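# Hang the headset on its stand's arm using two robot arms

## Task

Hang the headset upright from the top of its headband on the stand's arm, in the space between the post and the lip, and get it hanging still. Most of its weight must rest directly on the stand's arm, not through the cable, with the robot carrying at most a small share. At the finish, nothing other than the robot, the stand and the cable may be touching the headset. The stand must stay upright and entirely on the table. The cable's loose end must lie over the table within its edges, and it must never drop far below the tabletop or reach far past an edge, whether held or not. The two arms must not strike each other hard or push hard against each other. Once the headset hangs still, declare the task done, release it and move the grippers away.

## Robot and tools

Robot: two 6-joint arms, left_arm and right_arm, each with a parallel gripper. The fingers point along the gripper's +z axis and open and close along its y axis.

Frame: one shared world frame. Its origin is on the tabletop midway between the arms, +x runs out over the table, +z is up, and left_arm sits on the +y side. The names left and right say nothing about image sides. Each result reports, per arm, end_effector_position (metres) and end_effector_quat_wxyz. That position is the point between the finger pads, about 1 cm behind the tips, and it gets less accurate the farther the arm reaches.

Joint order, used everywhere (rows and result lists): wrist roll, waist, wrist yaw, shoulder, elbow, wrist pitch. Stated ranges in rad: wrist roll -2.094 to 2.094, waist -2.618 to 3.054, wrist yaw -1.571 to 1.571, shoulder 0.000 to 3.142, elbow 0.000 to 3.142, wrist pitch -1.571 to 1.571. True ends may differ by up to 0.036 rad.

A row is one list covering both arms: 14 numbers, each in [-1, 1]: left_arm's 6 joint values in the order above, then its opening, then the same 7 for right_arm. Both arms must be filled in even if one stays still. Joint values are scaled offsets, not poses: 1.0 equals 1.202 rad for the waist, 1.258 shoulder, 1.238 elbow, 2.073 wrist pitch, 2.022 wrist yaw and wrist roll. Opening is absolute: +1 fully open, -1 closed. A row may carry 12 extra numbers from 0 to 1, scaling the stiffness of each joint (left 6, then right 6, in joint order); they stay in force until changed.

execute_actions(actions): a list of up to 15 actions; each action is a table of up to 15 rows, one row per control step of 1/30 s. A table with fewer rows repeats its last row to fill 15 steps. Joint offsets in every row of an action count from the joint angles at that action's start (for the first action, from the angles last reported). An empty list only returns state and images. If an action would push a joint more than 0.036 rad beyond its range, that action is rejected for both arms; if the first action fails this or any action is malformed, the whole call does nothing. A "joint sent to its limit" line means a joint was stopped at its real end.

move(target, speed, blocking): target is one row as above, offsets measured from the Joint positions in the latest result that showed them. All joints follow paths that finish together, so grippers trace curves, and paths ignore obstacles and the other arm. speed (0.01 to 2 rad/s, default 0.5) sets the top speed of the joint with the longest way to go; paths last 0.5 to 10 s. blocking=false returns after 0.5 s while motion continues; you must call wait or stop before any new move or execute_actions. The result adds a "move:" line: how it ended (done, off_target, moving, held, fault), limits=held or limits=none, and the joint farthest from target for each arm. Faster moves hit harder; aiming past a contact presses harder.

wait(seconds): 0 to 10; arms hold their last command; a running move continues, and wait returns when it ends. stop(): brakes a running move, needing some room; fingers keep going. zoom_image(camera, region): region [x0, y0, x1, y1] in that camera's pixels, at most 504 by 504. finished_scene(scene): pass the current scene's number; cannot be undone.

Cameras: cam_head_left, cam_head_right, cam_high, cam_low (504x504), cam_left_wrist, cam_right_wrist (616x616, fisheye). Calibration is provided and may be slightly off.

Results: Joint positions and Joint velocities list each arm's joints (rad, rad/s) then finger gap (m; 0.094 is fully open). Joint targets shows what joints are currently driven toward. grip_measured gives the opening on the command scale. Step readings may mark HELD where an arm's row was held back. "joint command not followed" means a clearance check altered joint targets. FAULT, MOTOR HOT (from 75 °C) and OVER-TEMPERATURE FAULT lines report stops; at 90 °C an arm halts for 10 s, at 100 °C it goes limp and drops.

Motion notes: per step each joint target stays within a lead of its measured angle (waist 0.202, shoulder 0.258, elbow 0.238, wrist pitch 0.573, wrist yaw and roll 0.522 rad), and targets are scaled back if the gripper would jump over 70 mm, so big offsets span several actions; resend what is left. Friction can leave a joint up to 0.031 rad short, and smaller commands may not move it. The robot holds its last command while you are composing a reply.

Gripping: command an opening below grip_measured, about 0.03 below for a firm hold, less for a lighter one. Readings can be off by about 1 mm. Pads push up to roughly 50 to 62 N.

Avoid: arms colliding or pressing together, fast contacts, dropping the headset, letting the cable end dangle off the table, tipping or shoving the stand, knocking anything off the table, and holding loads long enough to overheat motors. Brief external tugs or pushes can occur. When the headset hangs still on the stand, open, back away, then call finished_scene.

Each tool is called in YAML: its name, and indented under it one key for each argument.

## Session

execute_actions:
  actions: []

Scene clock: 0.00 s.
left_arm: end_effector_position=(+0.3029, -0.1011, +0.2813) grip_measured=+1.000 end_effector_quat_wxyz=(+0.077, -0.324, +0.695, -0.637) | right_arm: end_effector_position=(+0.2492, -0.2368, +0.1624) grip_measured=+1.000 end_effector_quat_wxyz=(+0.184, +0.690, +0.696, +0.076)
Joint names: [wrist roll, waist, wrist yaw, shoulder, elbow, wrist pitch]
Joint positions: left_arm=[-1.9   -1.155 -0.074  1.684  1.24   0.267  0.094] | right_arm=[ 1.651  0.064  0.192  1.287  1.139 -1.069  0.094]
Joint velocities: left_arm=[ 0.037 -0.012  0.022 -0.012  0.017  0.007  0.   ] | right_arm=[ 0.022 -0.002 -0.037  0.007  0.002  0.022  0.   ]
Joint targets: left_arm=[-1.900 -1.155 -0.074 1.684 1.240 0.267] | right_arm=[1.651 0.064 0.192 1.287 1.139 -1.069]
Joint stiffness scale: left_arm=[1. 1. 1. 1. 1. 1.] | right_arm=[1. 1. 1. 1. 1. 1.]
camera_calibration (this result's frames):
cam_left_wrist: T_world_to_cam=[[0.212803, -0.125502, 0.969002, -0.349987], [-0.975278, -0.0877453, 0.202816, 0.260566], [0.0595715, -0.988206, -0.141071, 0.00741551], [0, 0, 0, 1]] pos_world=[0.32816, -0.0137324, 0.287337]
cam_right_wrist: T_world_to_cam=[[-0.862471, -0.37985, -0.334451, 0.189805], [-0.465619, 0.854518, 0.230212, 0.296106], [0.198348, 0.354278, -0.913863, 0.293183], [0, 0, 0, 1]] pos_world=[0.243421, -0.284798, 0.263242]

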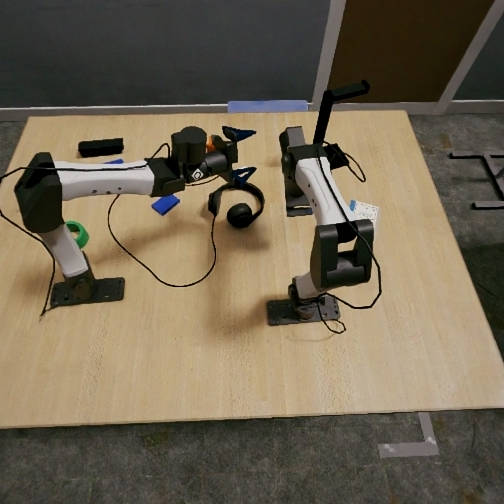

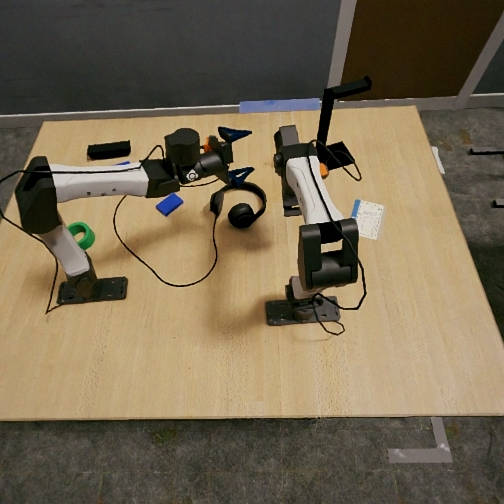

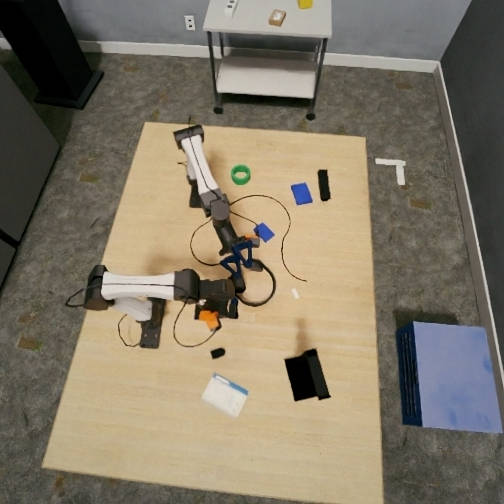

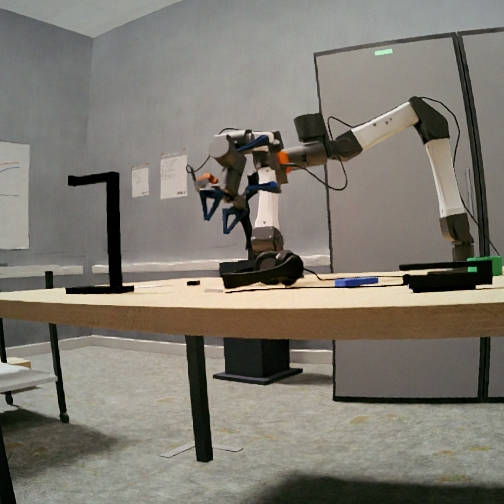

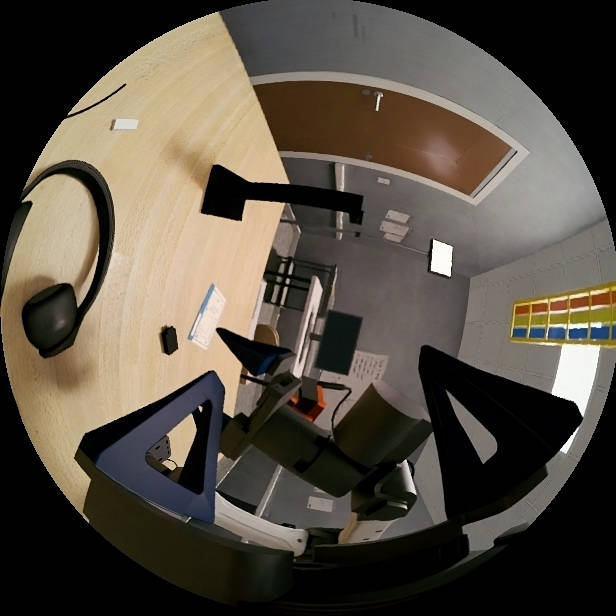

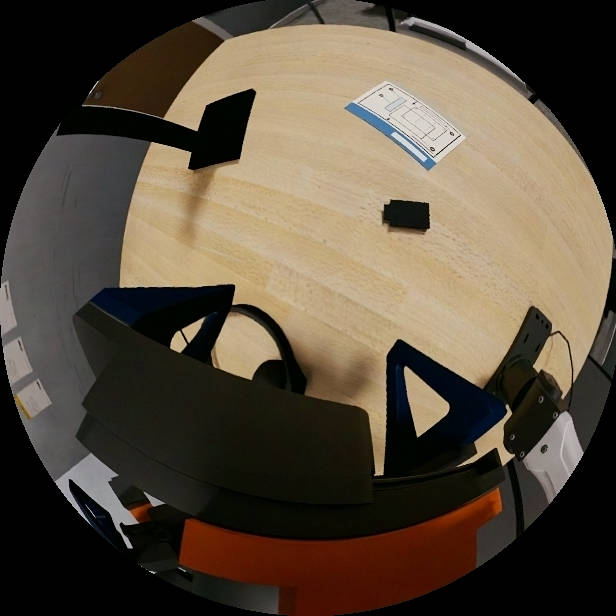

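move:
  target: [0,0.5,0,-0.6,-0.4,0,1,0,0,0,0,0,0,1]
  speed: 0.8

move:
  target: [0,1,0,-0.4,-0.3,0,1,0,-0.7,-0.095,-0.3,-0.2,0,1]
  speed: 1.0

zoom_image:
  camera: "cam_head_left"
  region: [190,70,390,240]

zoom_image:
  camera: "cam_high"
  region: [200,240,360,410]

Scene clock: 14.03 s.
left_arm: end_effector_position=(+0.3654, +0.2097, +0.3684) grip_measured=+1.000 end_effector_quat_wxyz=(-0.293, +0.455, -0.495, +0.680) | right_arm: end_effector_position=(+0.2492, -0.2368, +0.1624) grip_measured=+1.000 end_effector_quat_wxyz=(+0.184, +0.690, +0.696, +0.076)
Joint names: [wrist roll, waist, wrist yaw, shoulder, elbow, wrist pitch]
Joint positions: left_arm=[-1.9   -0.563 -0.074  0.942  0.772  0.267  0.094] | right_arm=[ 1.651  0.064  0.192  1.287  1.139 -1.069  0.094]
Joint velocities: left_arm=[-0.037 -0.022 -0.066  0.007 -0.007 -0.007  0.   ] | right_arm=[-0.007 -0.027  0.007 -0.002  0.007 -0.051  0.   ]
Joint targets: left_arm=[-1.900 -0.555 -0.074 0.929 0.745 0.266] | right_arm=[1.651 0.064 0.192 1.287 1.139 -1.069]
Joint stiffness scale: left_arm=[1. 1. 1. 1. 1. 1.] | right_arm=[1. 1. 1. 1. 1. 1.]
move: off_target (left_arm); limits=none; left_arm: farthest joint: the elbow, 0.027 radians from its target (0.495 radians at the start); right_arm: farthest joint: the waist, 0.000 radians from its target (0.000 radians at the start)
camera_calibration (this result's frames):
cam_left_wrist: T_world_to_cam=[[0.00858549, 0.143791, 0.989571, -0.398096], [-0.795661, -0.598426, 0.0938583, 0.412733], [0.605681, -0.788169, 0.109271, -0.0106557], [0, 0, 0, 1]] pos_world=[0.338268, 0.295834, 0.35637]
cam_right_wrist: T_world_to_cam=[[-0.862471, -0.37985, -0.334451, 0.189805], [-0.465619, 0.854518, 0.230212, 0.296106], [0.198348, 0.354278, -0.913863, 0.293183], [0, 0, 0, 1]] pos_world=[0.243421, -0.284798, 0.263242]

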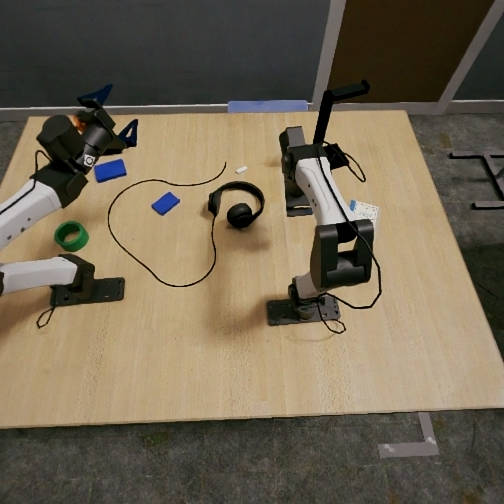

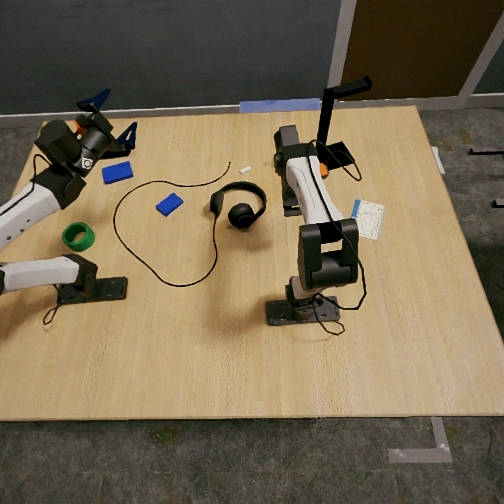

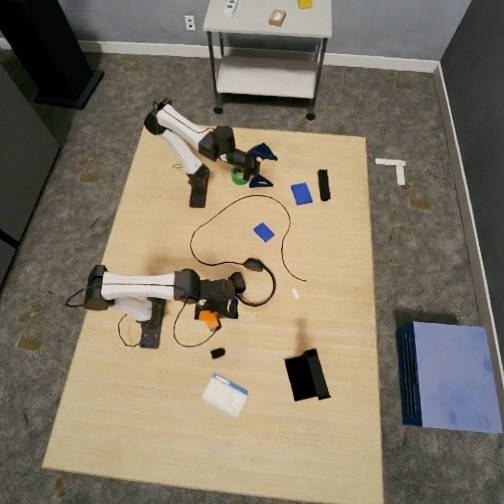

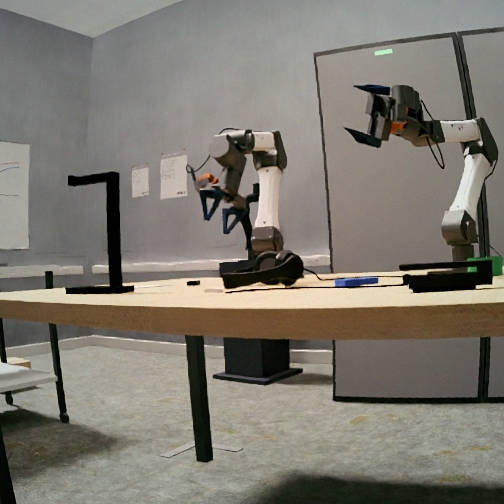

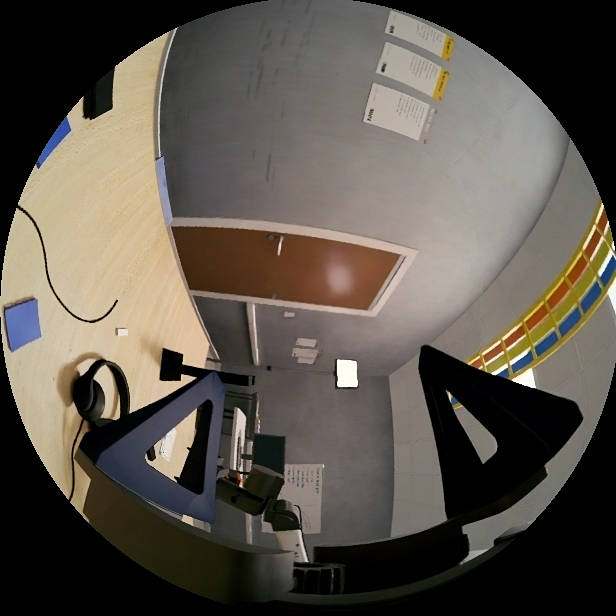

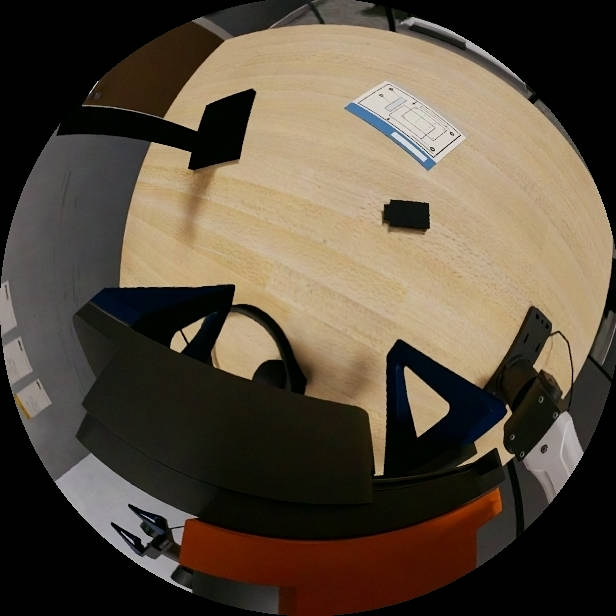

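Scene clock: 15.97 s.
left_arm: end_effector_position=(+0.2401, +0.5525, +0.3400) grip_measured=+1.000 end_effector_quat_wxyz=(+0.660, -0.604, +0.138, -0.425) | right_arm: end_effector_position=(+0.1348, -0.3844, +0.1646) grip_measured=+1.000 end_effector_quat_wxyz=(+0.218, +0.896, +0.371, +0.108)
Joint names: [wrist roll, waist, wrist yaw, shoulder, elbow, wrist pitch]
Joint positions: left_arm=[-1.9    0.631 -0.075  0.458  0.427  0.267  0.094] | right_arm=[ 1.651 -0.764  0.008  0.925  0.913 -1.068  0.094]
Joint velocities: left_arm=[-0.066  0.002 -0.037 -0.012  0.027 -0.007  0.   ] | right_arm=[ 0.037 -0.002 -0.051  0.002 -0.002 -0.022  0.   ]
Joint targets: left_arm=[-1.900 0.640 -0.074 0.439 0.400 0.267] | right_arm=[1.651 -0.778 -0.000 0.910 0.892 -1.068]
Joint stiffness scale: left_arm=[1. 1. 1. 1. 1. 1.] | right_arm=[1. 1. 1. 1. 1. 1.]
move: off_target (left_arm, right_arm); limits=none; left_arm: farthest joint: the elbow, 0.027 radians from its target (0.371 radians at the start); right_arm: farthest joint: the elbow, 0.021 radians from its target (0.248 radians at the start)
camera_calibration (this result's frames):
cam_left_wrist: T_world_to_cam=[[-0.235191, -0.0265685, 0.971586, -0.259518], [0.256781, -0.965808, 0.035748, 0.490834], [0.937416, 0.257892, 0.233971, -0.36145], [0, 0, 0, 1]] pos_world=[0.151756, 0.560372, 0.319167]
cam_right_wrist: T_world_to_cam=[[-0.800846, 0.331494, -0.498756, 0.327989], [0.185249, 0.929106, 0.320071, 0.294504], [0.569498, 0.163933, -0.80548, 0.229114], [0, 0, 0, 1]] pos_world=[0.0776326, -0.419911, 0.253871]

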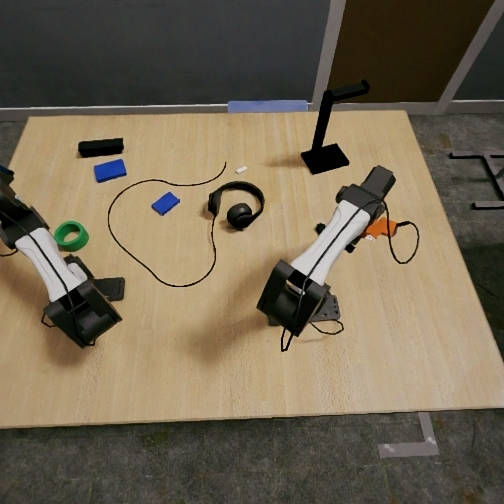

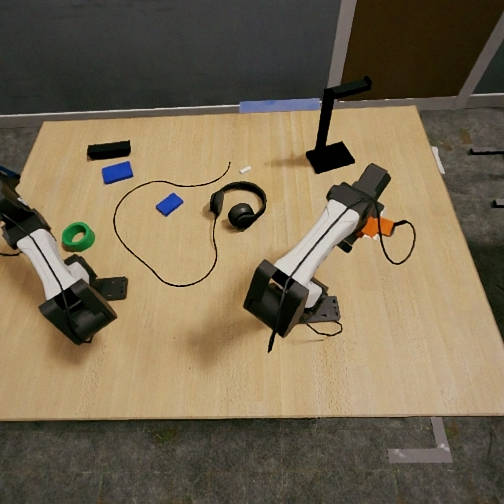

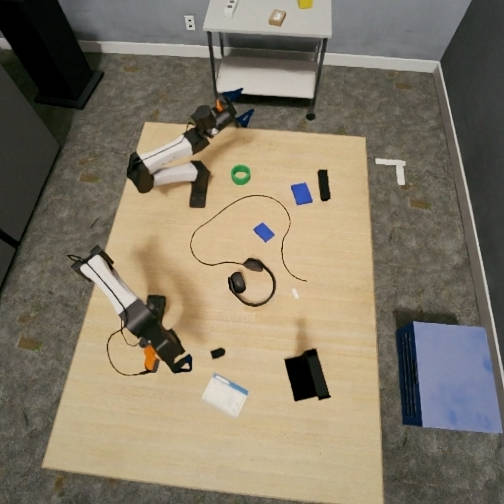

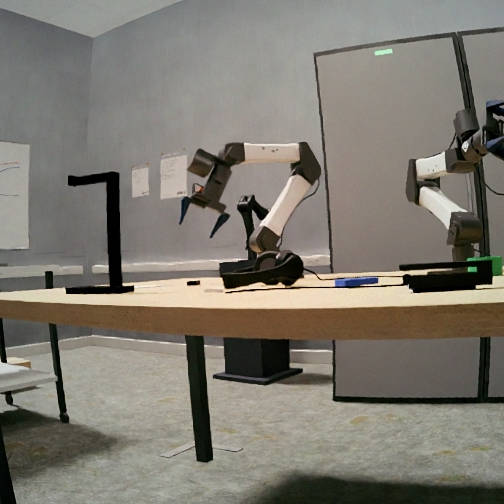

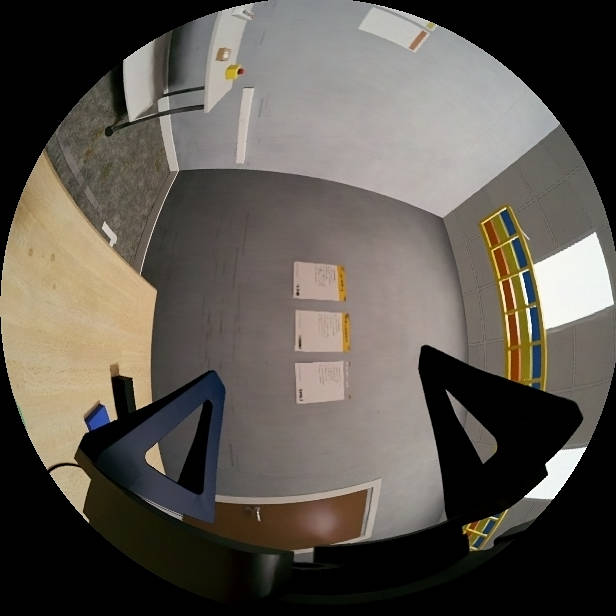

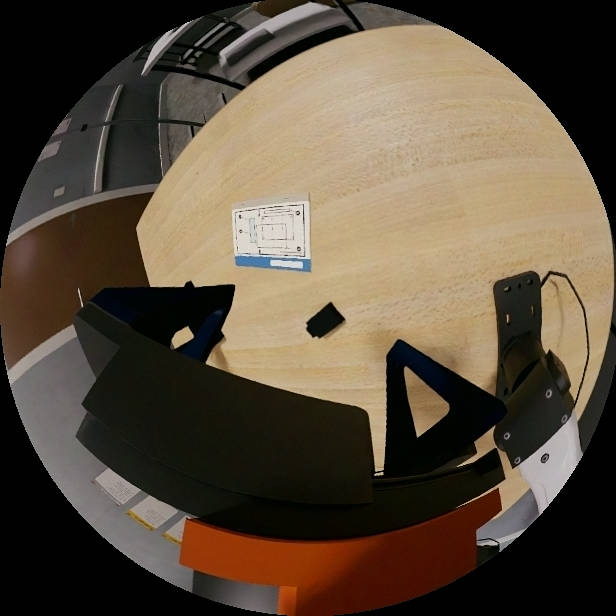

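Region (190, 70, 390, 240) of cam_head_left's 504x504 image, scaled by 2.520, with more detail than that image has; it fills the top 428 rows of this view, and the rest is white.

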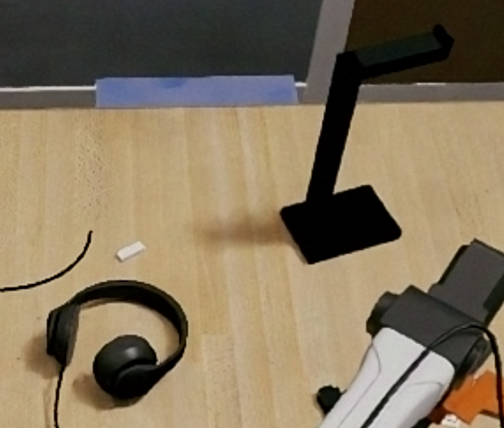

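Region (200, 240, 360, 410) of cam_high's 504x504 image, scaled by 2.965, with more detail than that image has; it fills the left 474 columns of this view, and the rest is white.

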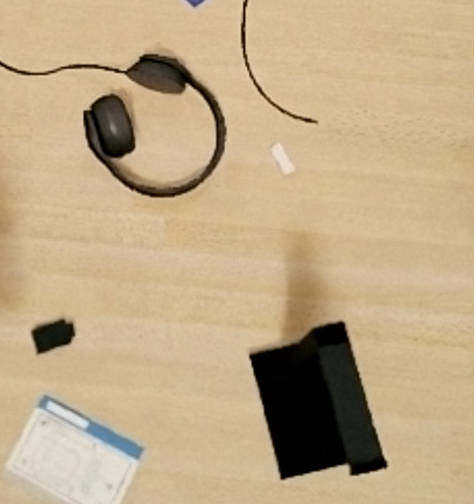

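move:
  target: [0,0,0,0,0,0,1,-0.525,0.85,0,0.77,0.59,-0.12,0]
  speed: 0.8

Scene clock: 42.23 s.
left_arm: end_effector_position=(+0.2401, +0.5525, +0.3400) grip_measured=+1.000 end_effector_quat_wxyz=(+0.660, -0.604, +0.138, -0.425) | right_arm: end_effector_position=(+0.3028, -0.1297, +0.1093) grip_measured=+0.002 end_effector_quat_wxyz=(-0.000, +0.141, +0.990, -0.005)
Joint names: [wrist roll, waist, wrist yaw, shoulder, elbow, wrist pitch]
Joint positions: left_arm=[-1.9    0.631 -0.075  0.458  0.427  0.267  0.094] | right_arm=[ 0.6    0.257  0.008  1.892  1.616 -1.3    0.047]
Joint velocities: left_arm=[ 0.007 -0.012 -0.037  0.027  0.002  0.037  0.   ] | right_arm=[ 0.037  0.002  0.051 -0.002  0.017  0.022 -0.001]
Joint targets: left_arm=[-1.900 0.631 -0.075 0.458 0.427 0.267] | right_arm=[0.590 0.257 0.008 1.893 1.643 -1.316]
Joint stiffness scale: left_arm=[1. 1. 1. 1. 1. 1.] | right_arm=[1. 1. 1. 1. 1. 1.]
move: off_target (right_arm); limits=none; left_arm: farthest joint: the waist, 0.000 radians from its target (0.000 radians at the start); right_arm: farthest joint: the elbow, 0.027 radians from its target (0.731 radians at the start)
camera_calibration (this result's frames):
cam_left_wrist: T_world_to_cam=[[-0.235191, -0.0265685, 0.971586, -0.259518], [0.256781, -0.965808, 0.035748, 0.490834], [0.937416, 0.257892, 0.233971, -0.36145], [0, 0, 0, 1]] pos_world=[0.151756, 0.560372, 0.319167]
cam_right_wrist: T_world_to_cam=[[0.0668441, -0.996814, -0.04351, -0.134292], [-0.857581, -0.0796872, 0.508139, 0.208898], [-0.509987, 0.00334727, -0.860175, 0.359144], [0, 0, 0, 1]] pos_world=[0.371282, -0.11842, 0.196934]

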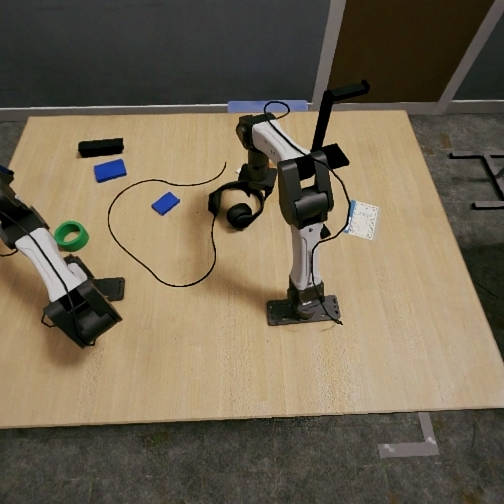

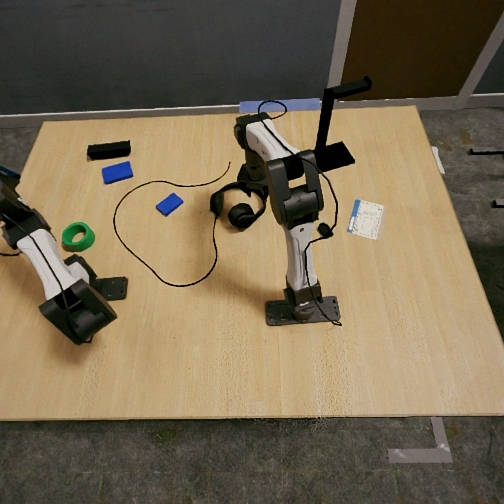

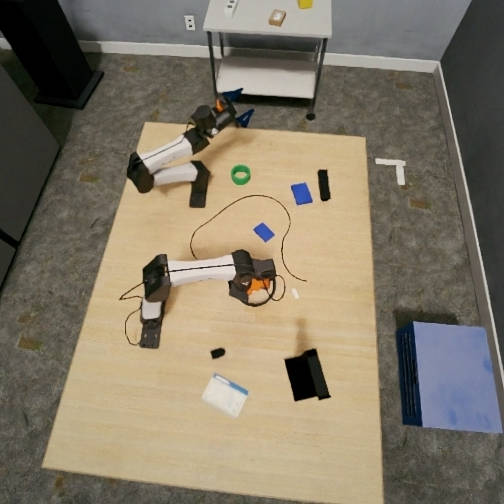

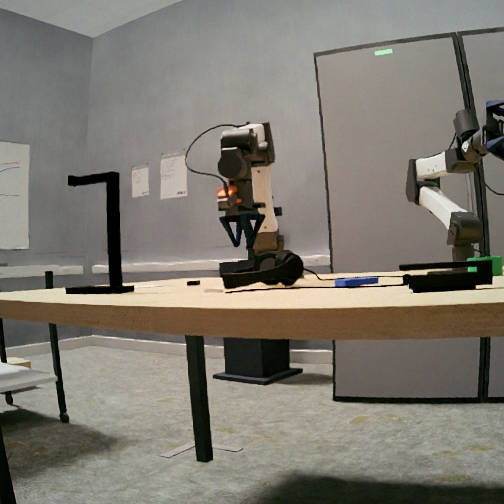

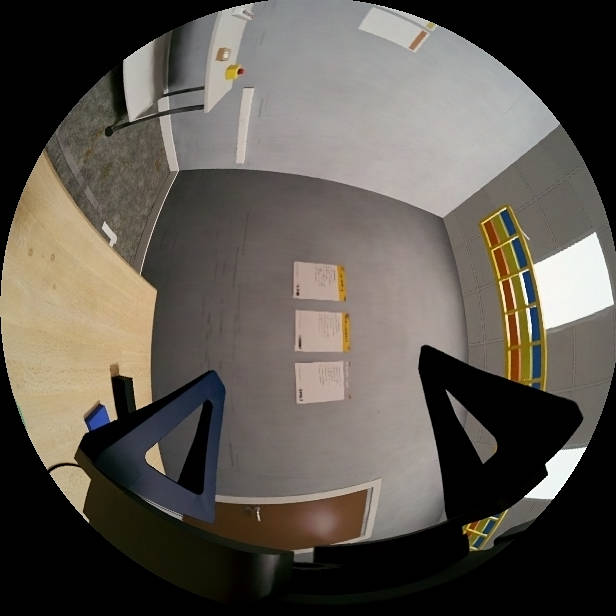

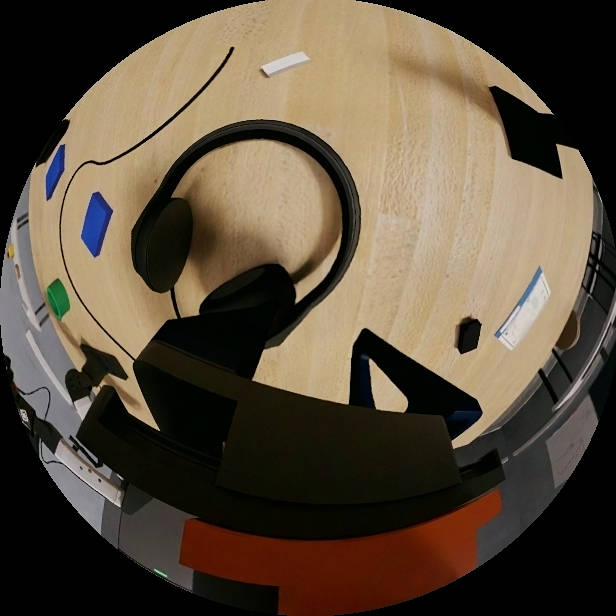

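move:
  target: [0,0,0,0,0,0,1,-0.03,-0.056,0,0.05,0.055,0.01,0]
  speed: 0.3

move:
  target: [0,0,0,0,0,0,1,0,0,0,0.043,-0.187,0.135,0]
  speed: 0.3

Scene clock: 56.03 s.
left_arm: end_effector_position=(+0.2401, +0.5525, +0.3400) grip_measured=+1.000 end_effector_quat_wxyz=(+0.660, -0.604, +0.138, -0.425) | right_arm: end_effector_position=(+0.3196, -0.1465, +0.1010) grip_measured=+0.002 end_effector_quat_wxyz=(-0.004, +0.144, +0.990, -0.006)
Joint names: [wrist roll, waist, wrist yaw, shoulder, elbow, wrist pitch]
Joint positions: left_arm=[-1.9    0.631 -0.075  0.458  0.427  0.267  0.094] | right_arm=[ 0.549  0.199  0.008  1.946  1.657 -1.294  0.047]
Joint velocities: left_arm=[-0.007 -0.017 -0.007  0.012  0.002 -0.007  0.   ] | right_arm=[-0.022 -0.007 -0.007  0.002 -0.002 -0.051  0.001]
Joint targets: left_arm=[-1.900 0.631 -0.075 0.458 0.427 0.267] | right_arm=[0.539 0.190 0.008 1.955 1.684 -1.279]
Joint stiffness scale: left_arm=[1. 1. 1. 1. 1. 1.] | right_arm=[1. 1. 1. 1. 1. 1.]
move: off_target (right_arm); limits=none; left_arm: farthest joint: the waist, 0.000 radians from its target (0.000 radians at the start); right_arm: farthest joint: the elbow, 0.027 radians from its target (0.068 radians at the start)
camera_calibration (this result's frames):
cam_left_wrist: T_world_to_cam=[[-0.235191, -0.0265685, 0.971586, -0.259518], [0.256781, -0.965808, 0.035748, 0.490834], [0.937416, 0.257892, 0.233971, -0.36145], [0, 0, 0, 1]] pos_world=[0.151756, 0.560372, 0.319167]
cam_right_wrist: T_world_to_cam=[[0.0592791, -0.997352, -0.04212, -0.150296], [-0.854129, -0.072515, 0.514981, 0.225418], [-0.516672, 0.00544831, -0.856166, 0.362739], [0, 0, 0, 1]] pos_world=[0.388863, -0.135528, 0.188149]

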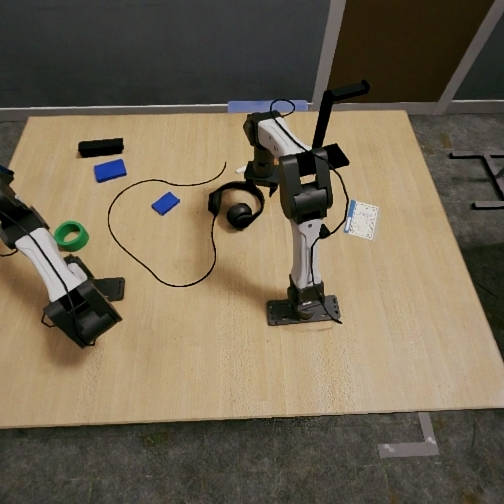

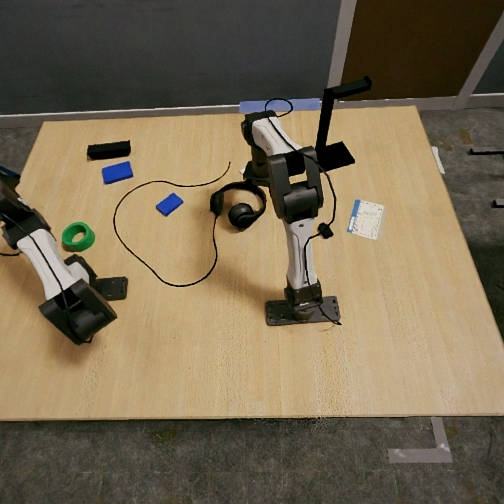

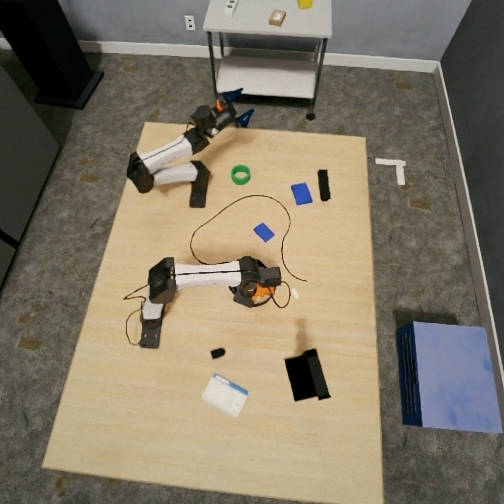

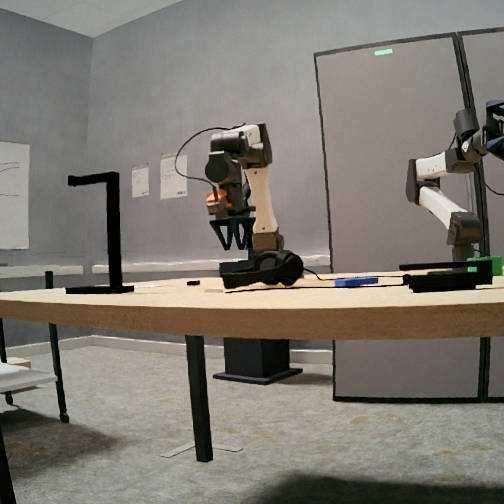

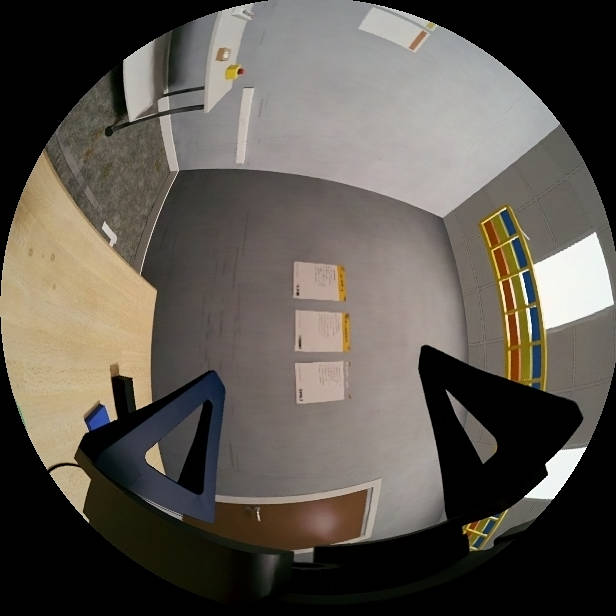

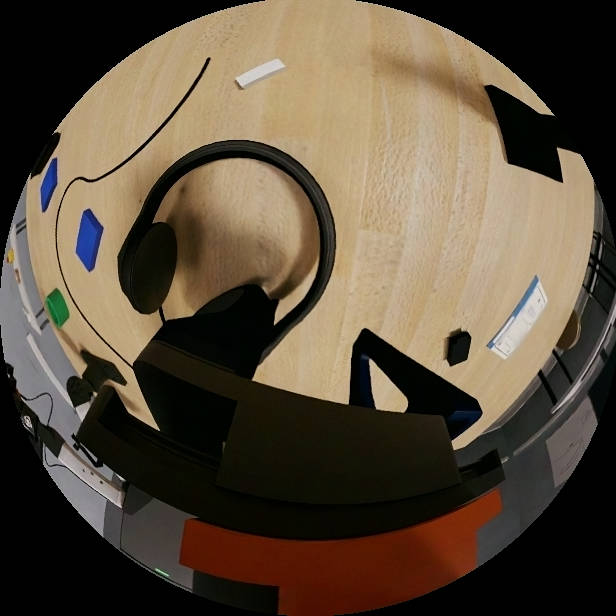

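Scene clock: 57.63 s.
left_arm: end_effector_position=(+0.2401, +0.5525, +0.3400) grip_measured=+1.000 end_effector_quat_wxyz=(+0.660, -0.604, +0.138, -0.425) | right_arm: end_effector_position=(+0.3202, -0.1463, +0.0316) grip_measured=+0.002 end_effector_quat_wxyz=(-0.003, +0.144, +0.990, -0.006)
Joint names: [wrist roll, waist, wrist yaw, shoulder, elbow, wrist pitch]
Joint positions: left_arm=[-1.9    0.631 -0.075  0.458  0.427  0.267  0.094] | right_arm=[ 0.549  0.199  0.008  1.994  1.445 -1.031  0.047]
Joint velocities: left_arm=[-0.081 -0.017 -0.007  0.022 -0.007  0.037  0.   ] | right_arm=[-0.081 -0.007 -0.037 -0.012  0.012 -0.022 -0.   ]
Joint targets: left_arm=[-1.900 0.631 -0.075 0.458 0.427 0.267] | right_arm=[0.549 0.199 0.008 2.000 1.426 -1.014]
Joint stiffness scale: left_arm=[1. 1. 1. 1. 1. 1.] | right_arm=[1. 1. 1. 1. 1. 1.]
move: done; limits=none; left_arm: farthest joint: the waist, 0.000 radians from its target (0.000 radians at the start); right_arm: farthest joint: the elbow, 0.019 radians from its target (0.232 radians at the start)
camera_calibration (this result's frames):
cam_left_wrist: T_world_to_cam=[[-0.235191, -0.0265685, 0.971586, -0.259518], [0.256781, -0.965808, 0.035748, 0.490834], [0.937416, 0.257892, 0.233971, -0.36145], [0, 0, 0, 1]] pos_world=[0.151756, 0.560372, 0.319167]
cam_right_wrist: T_world_to_cam=[[0.0593727, -0.997328, -0.0425756, -0.153114], [-0.855266, -0.0728174, 0.513048, 0.262053], [-0.514777, 0.00595237, -0.857303, 0.303098], [0, 0, 0, 1]] pos_world=[0.389244, -0.135427, 0.118882]

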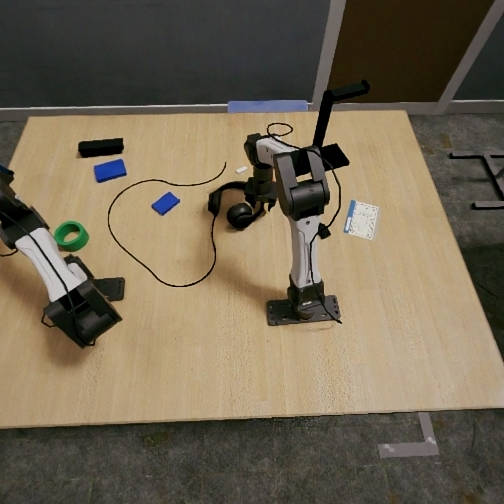

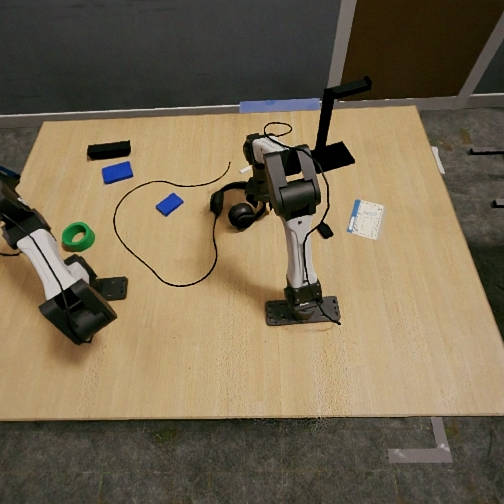

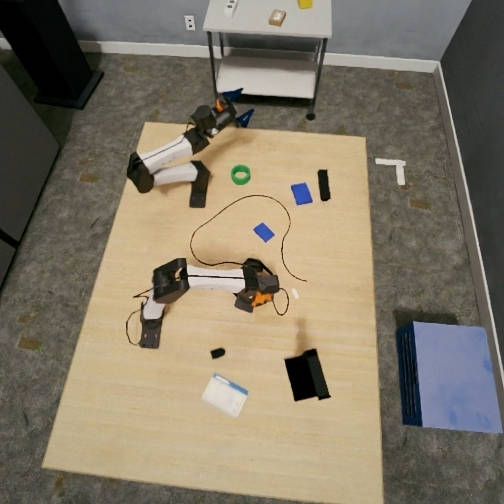

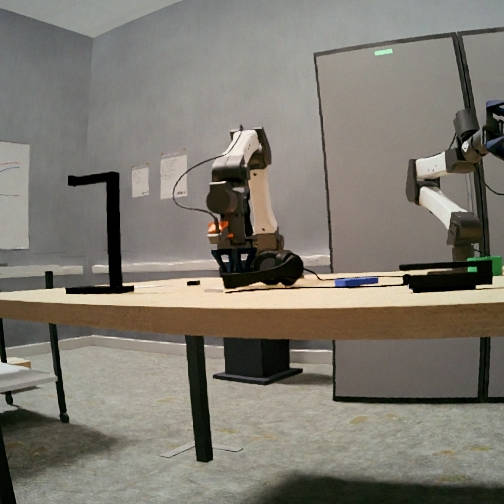

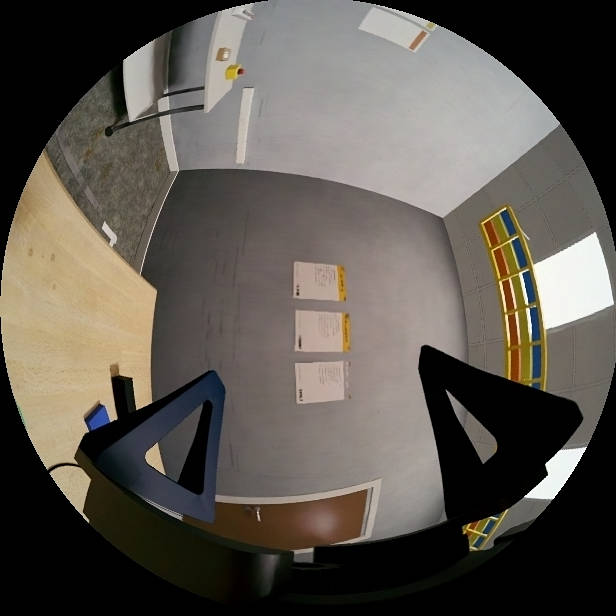

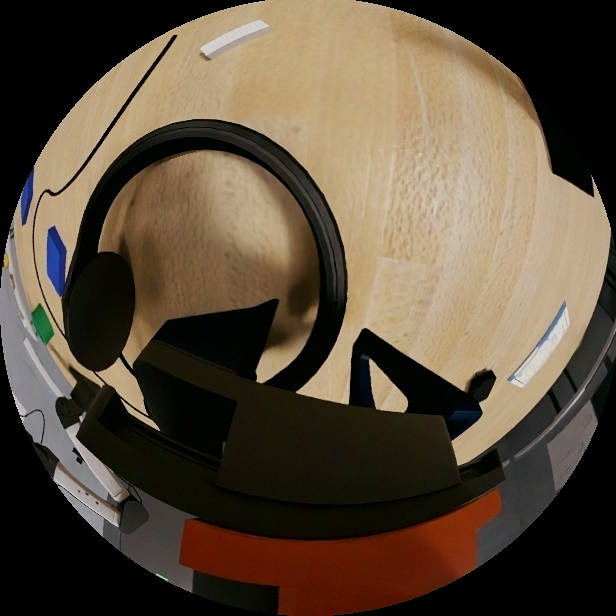

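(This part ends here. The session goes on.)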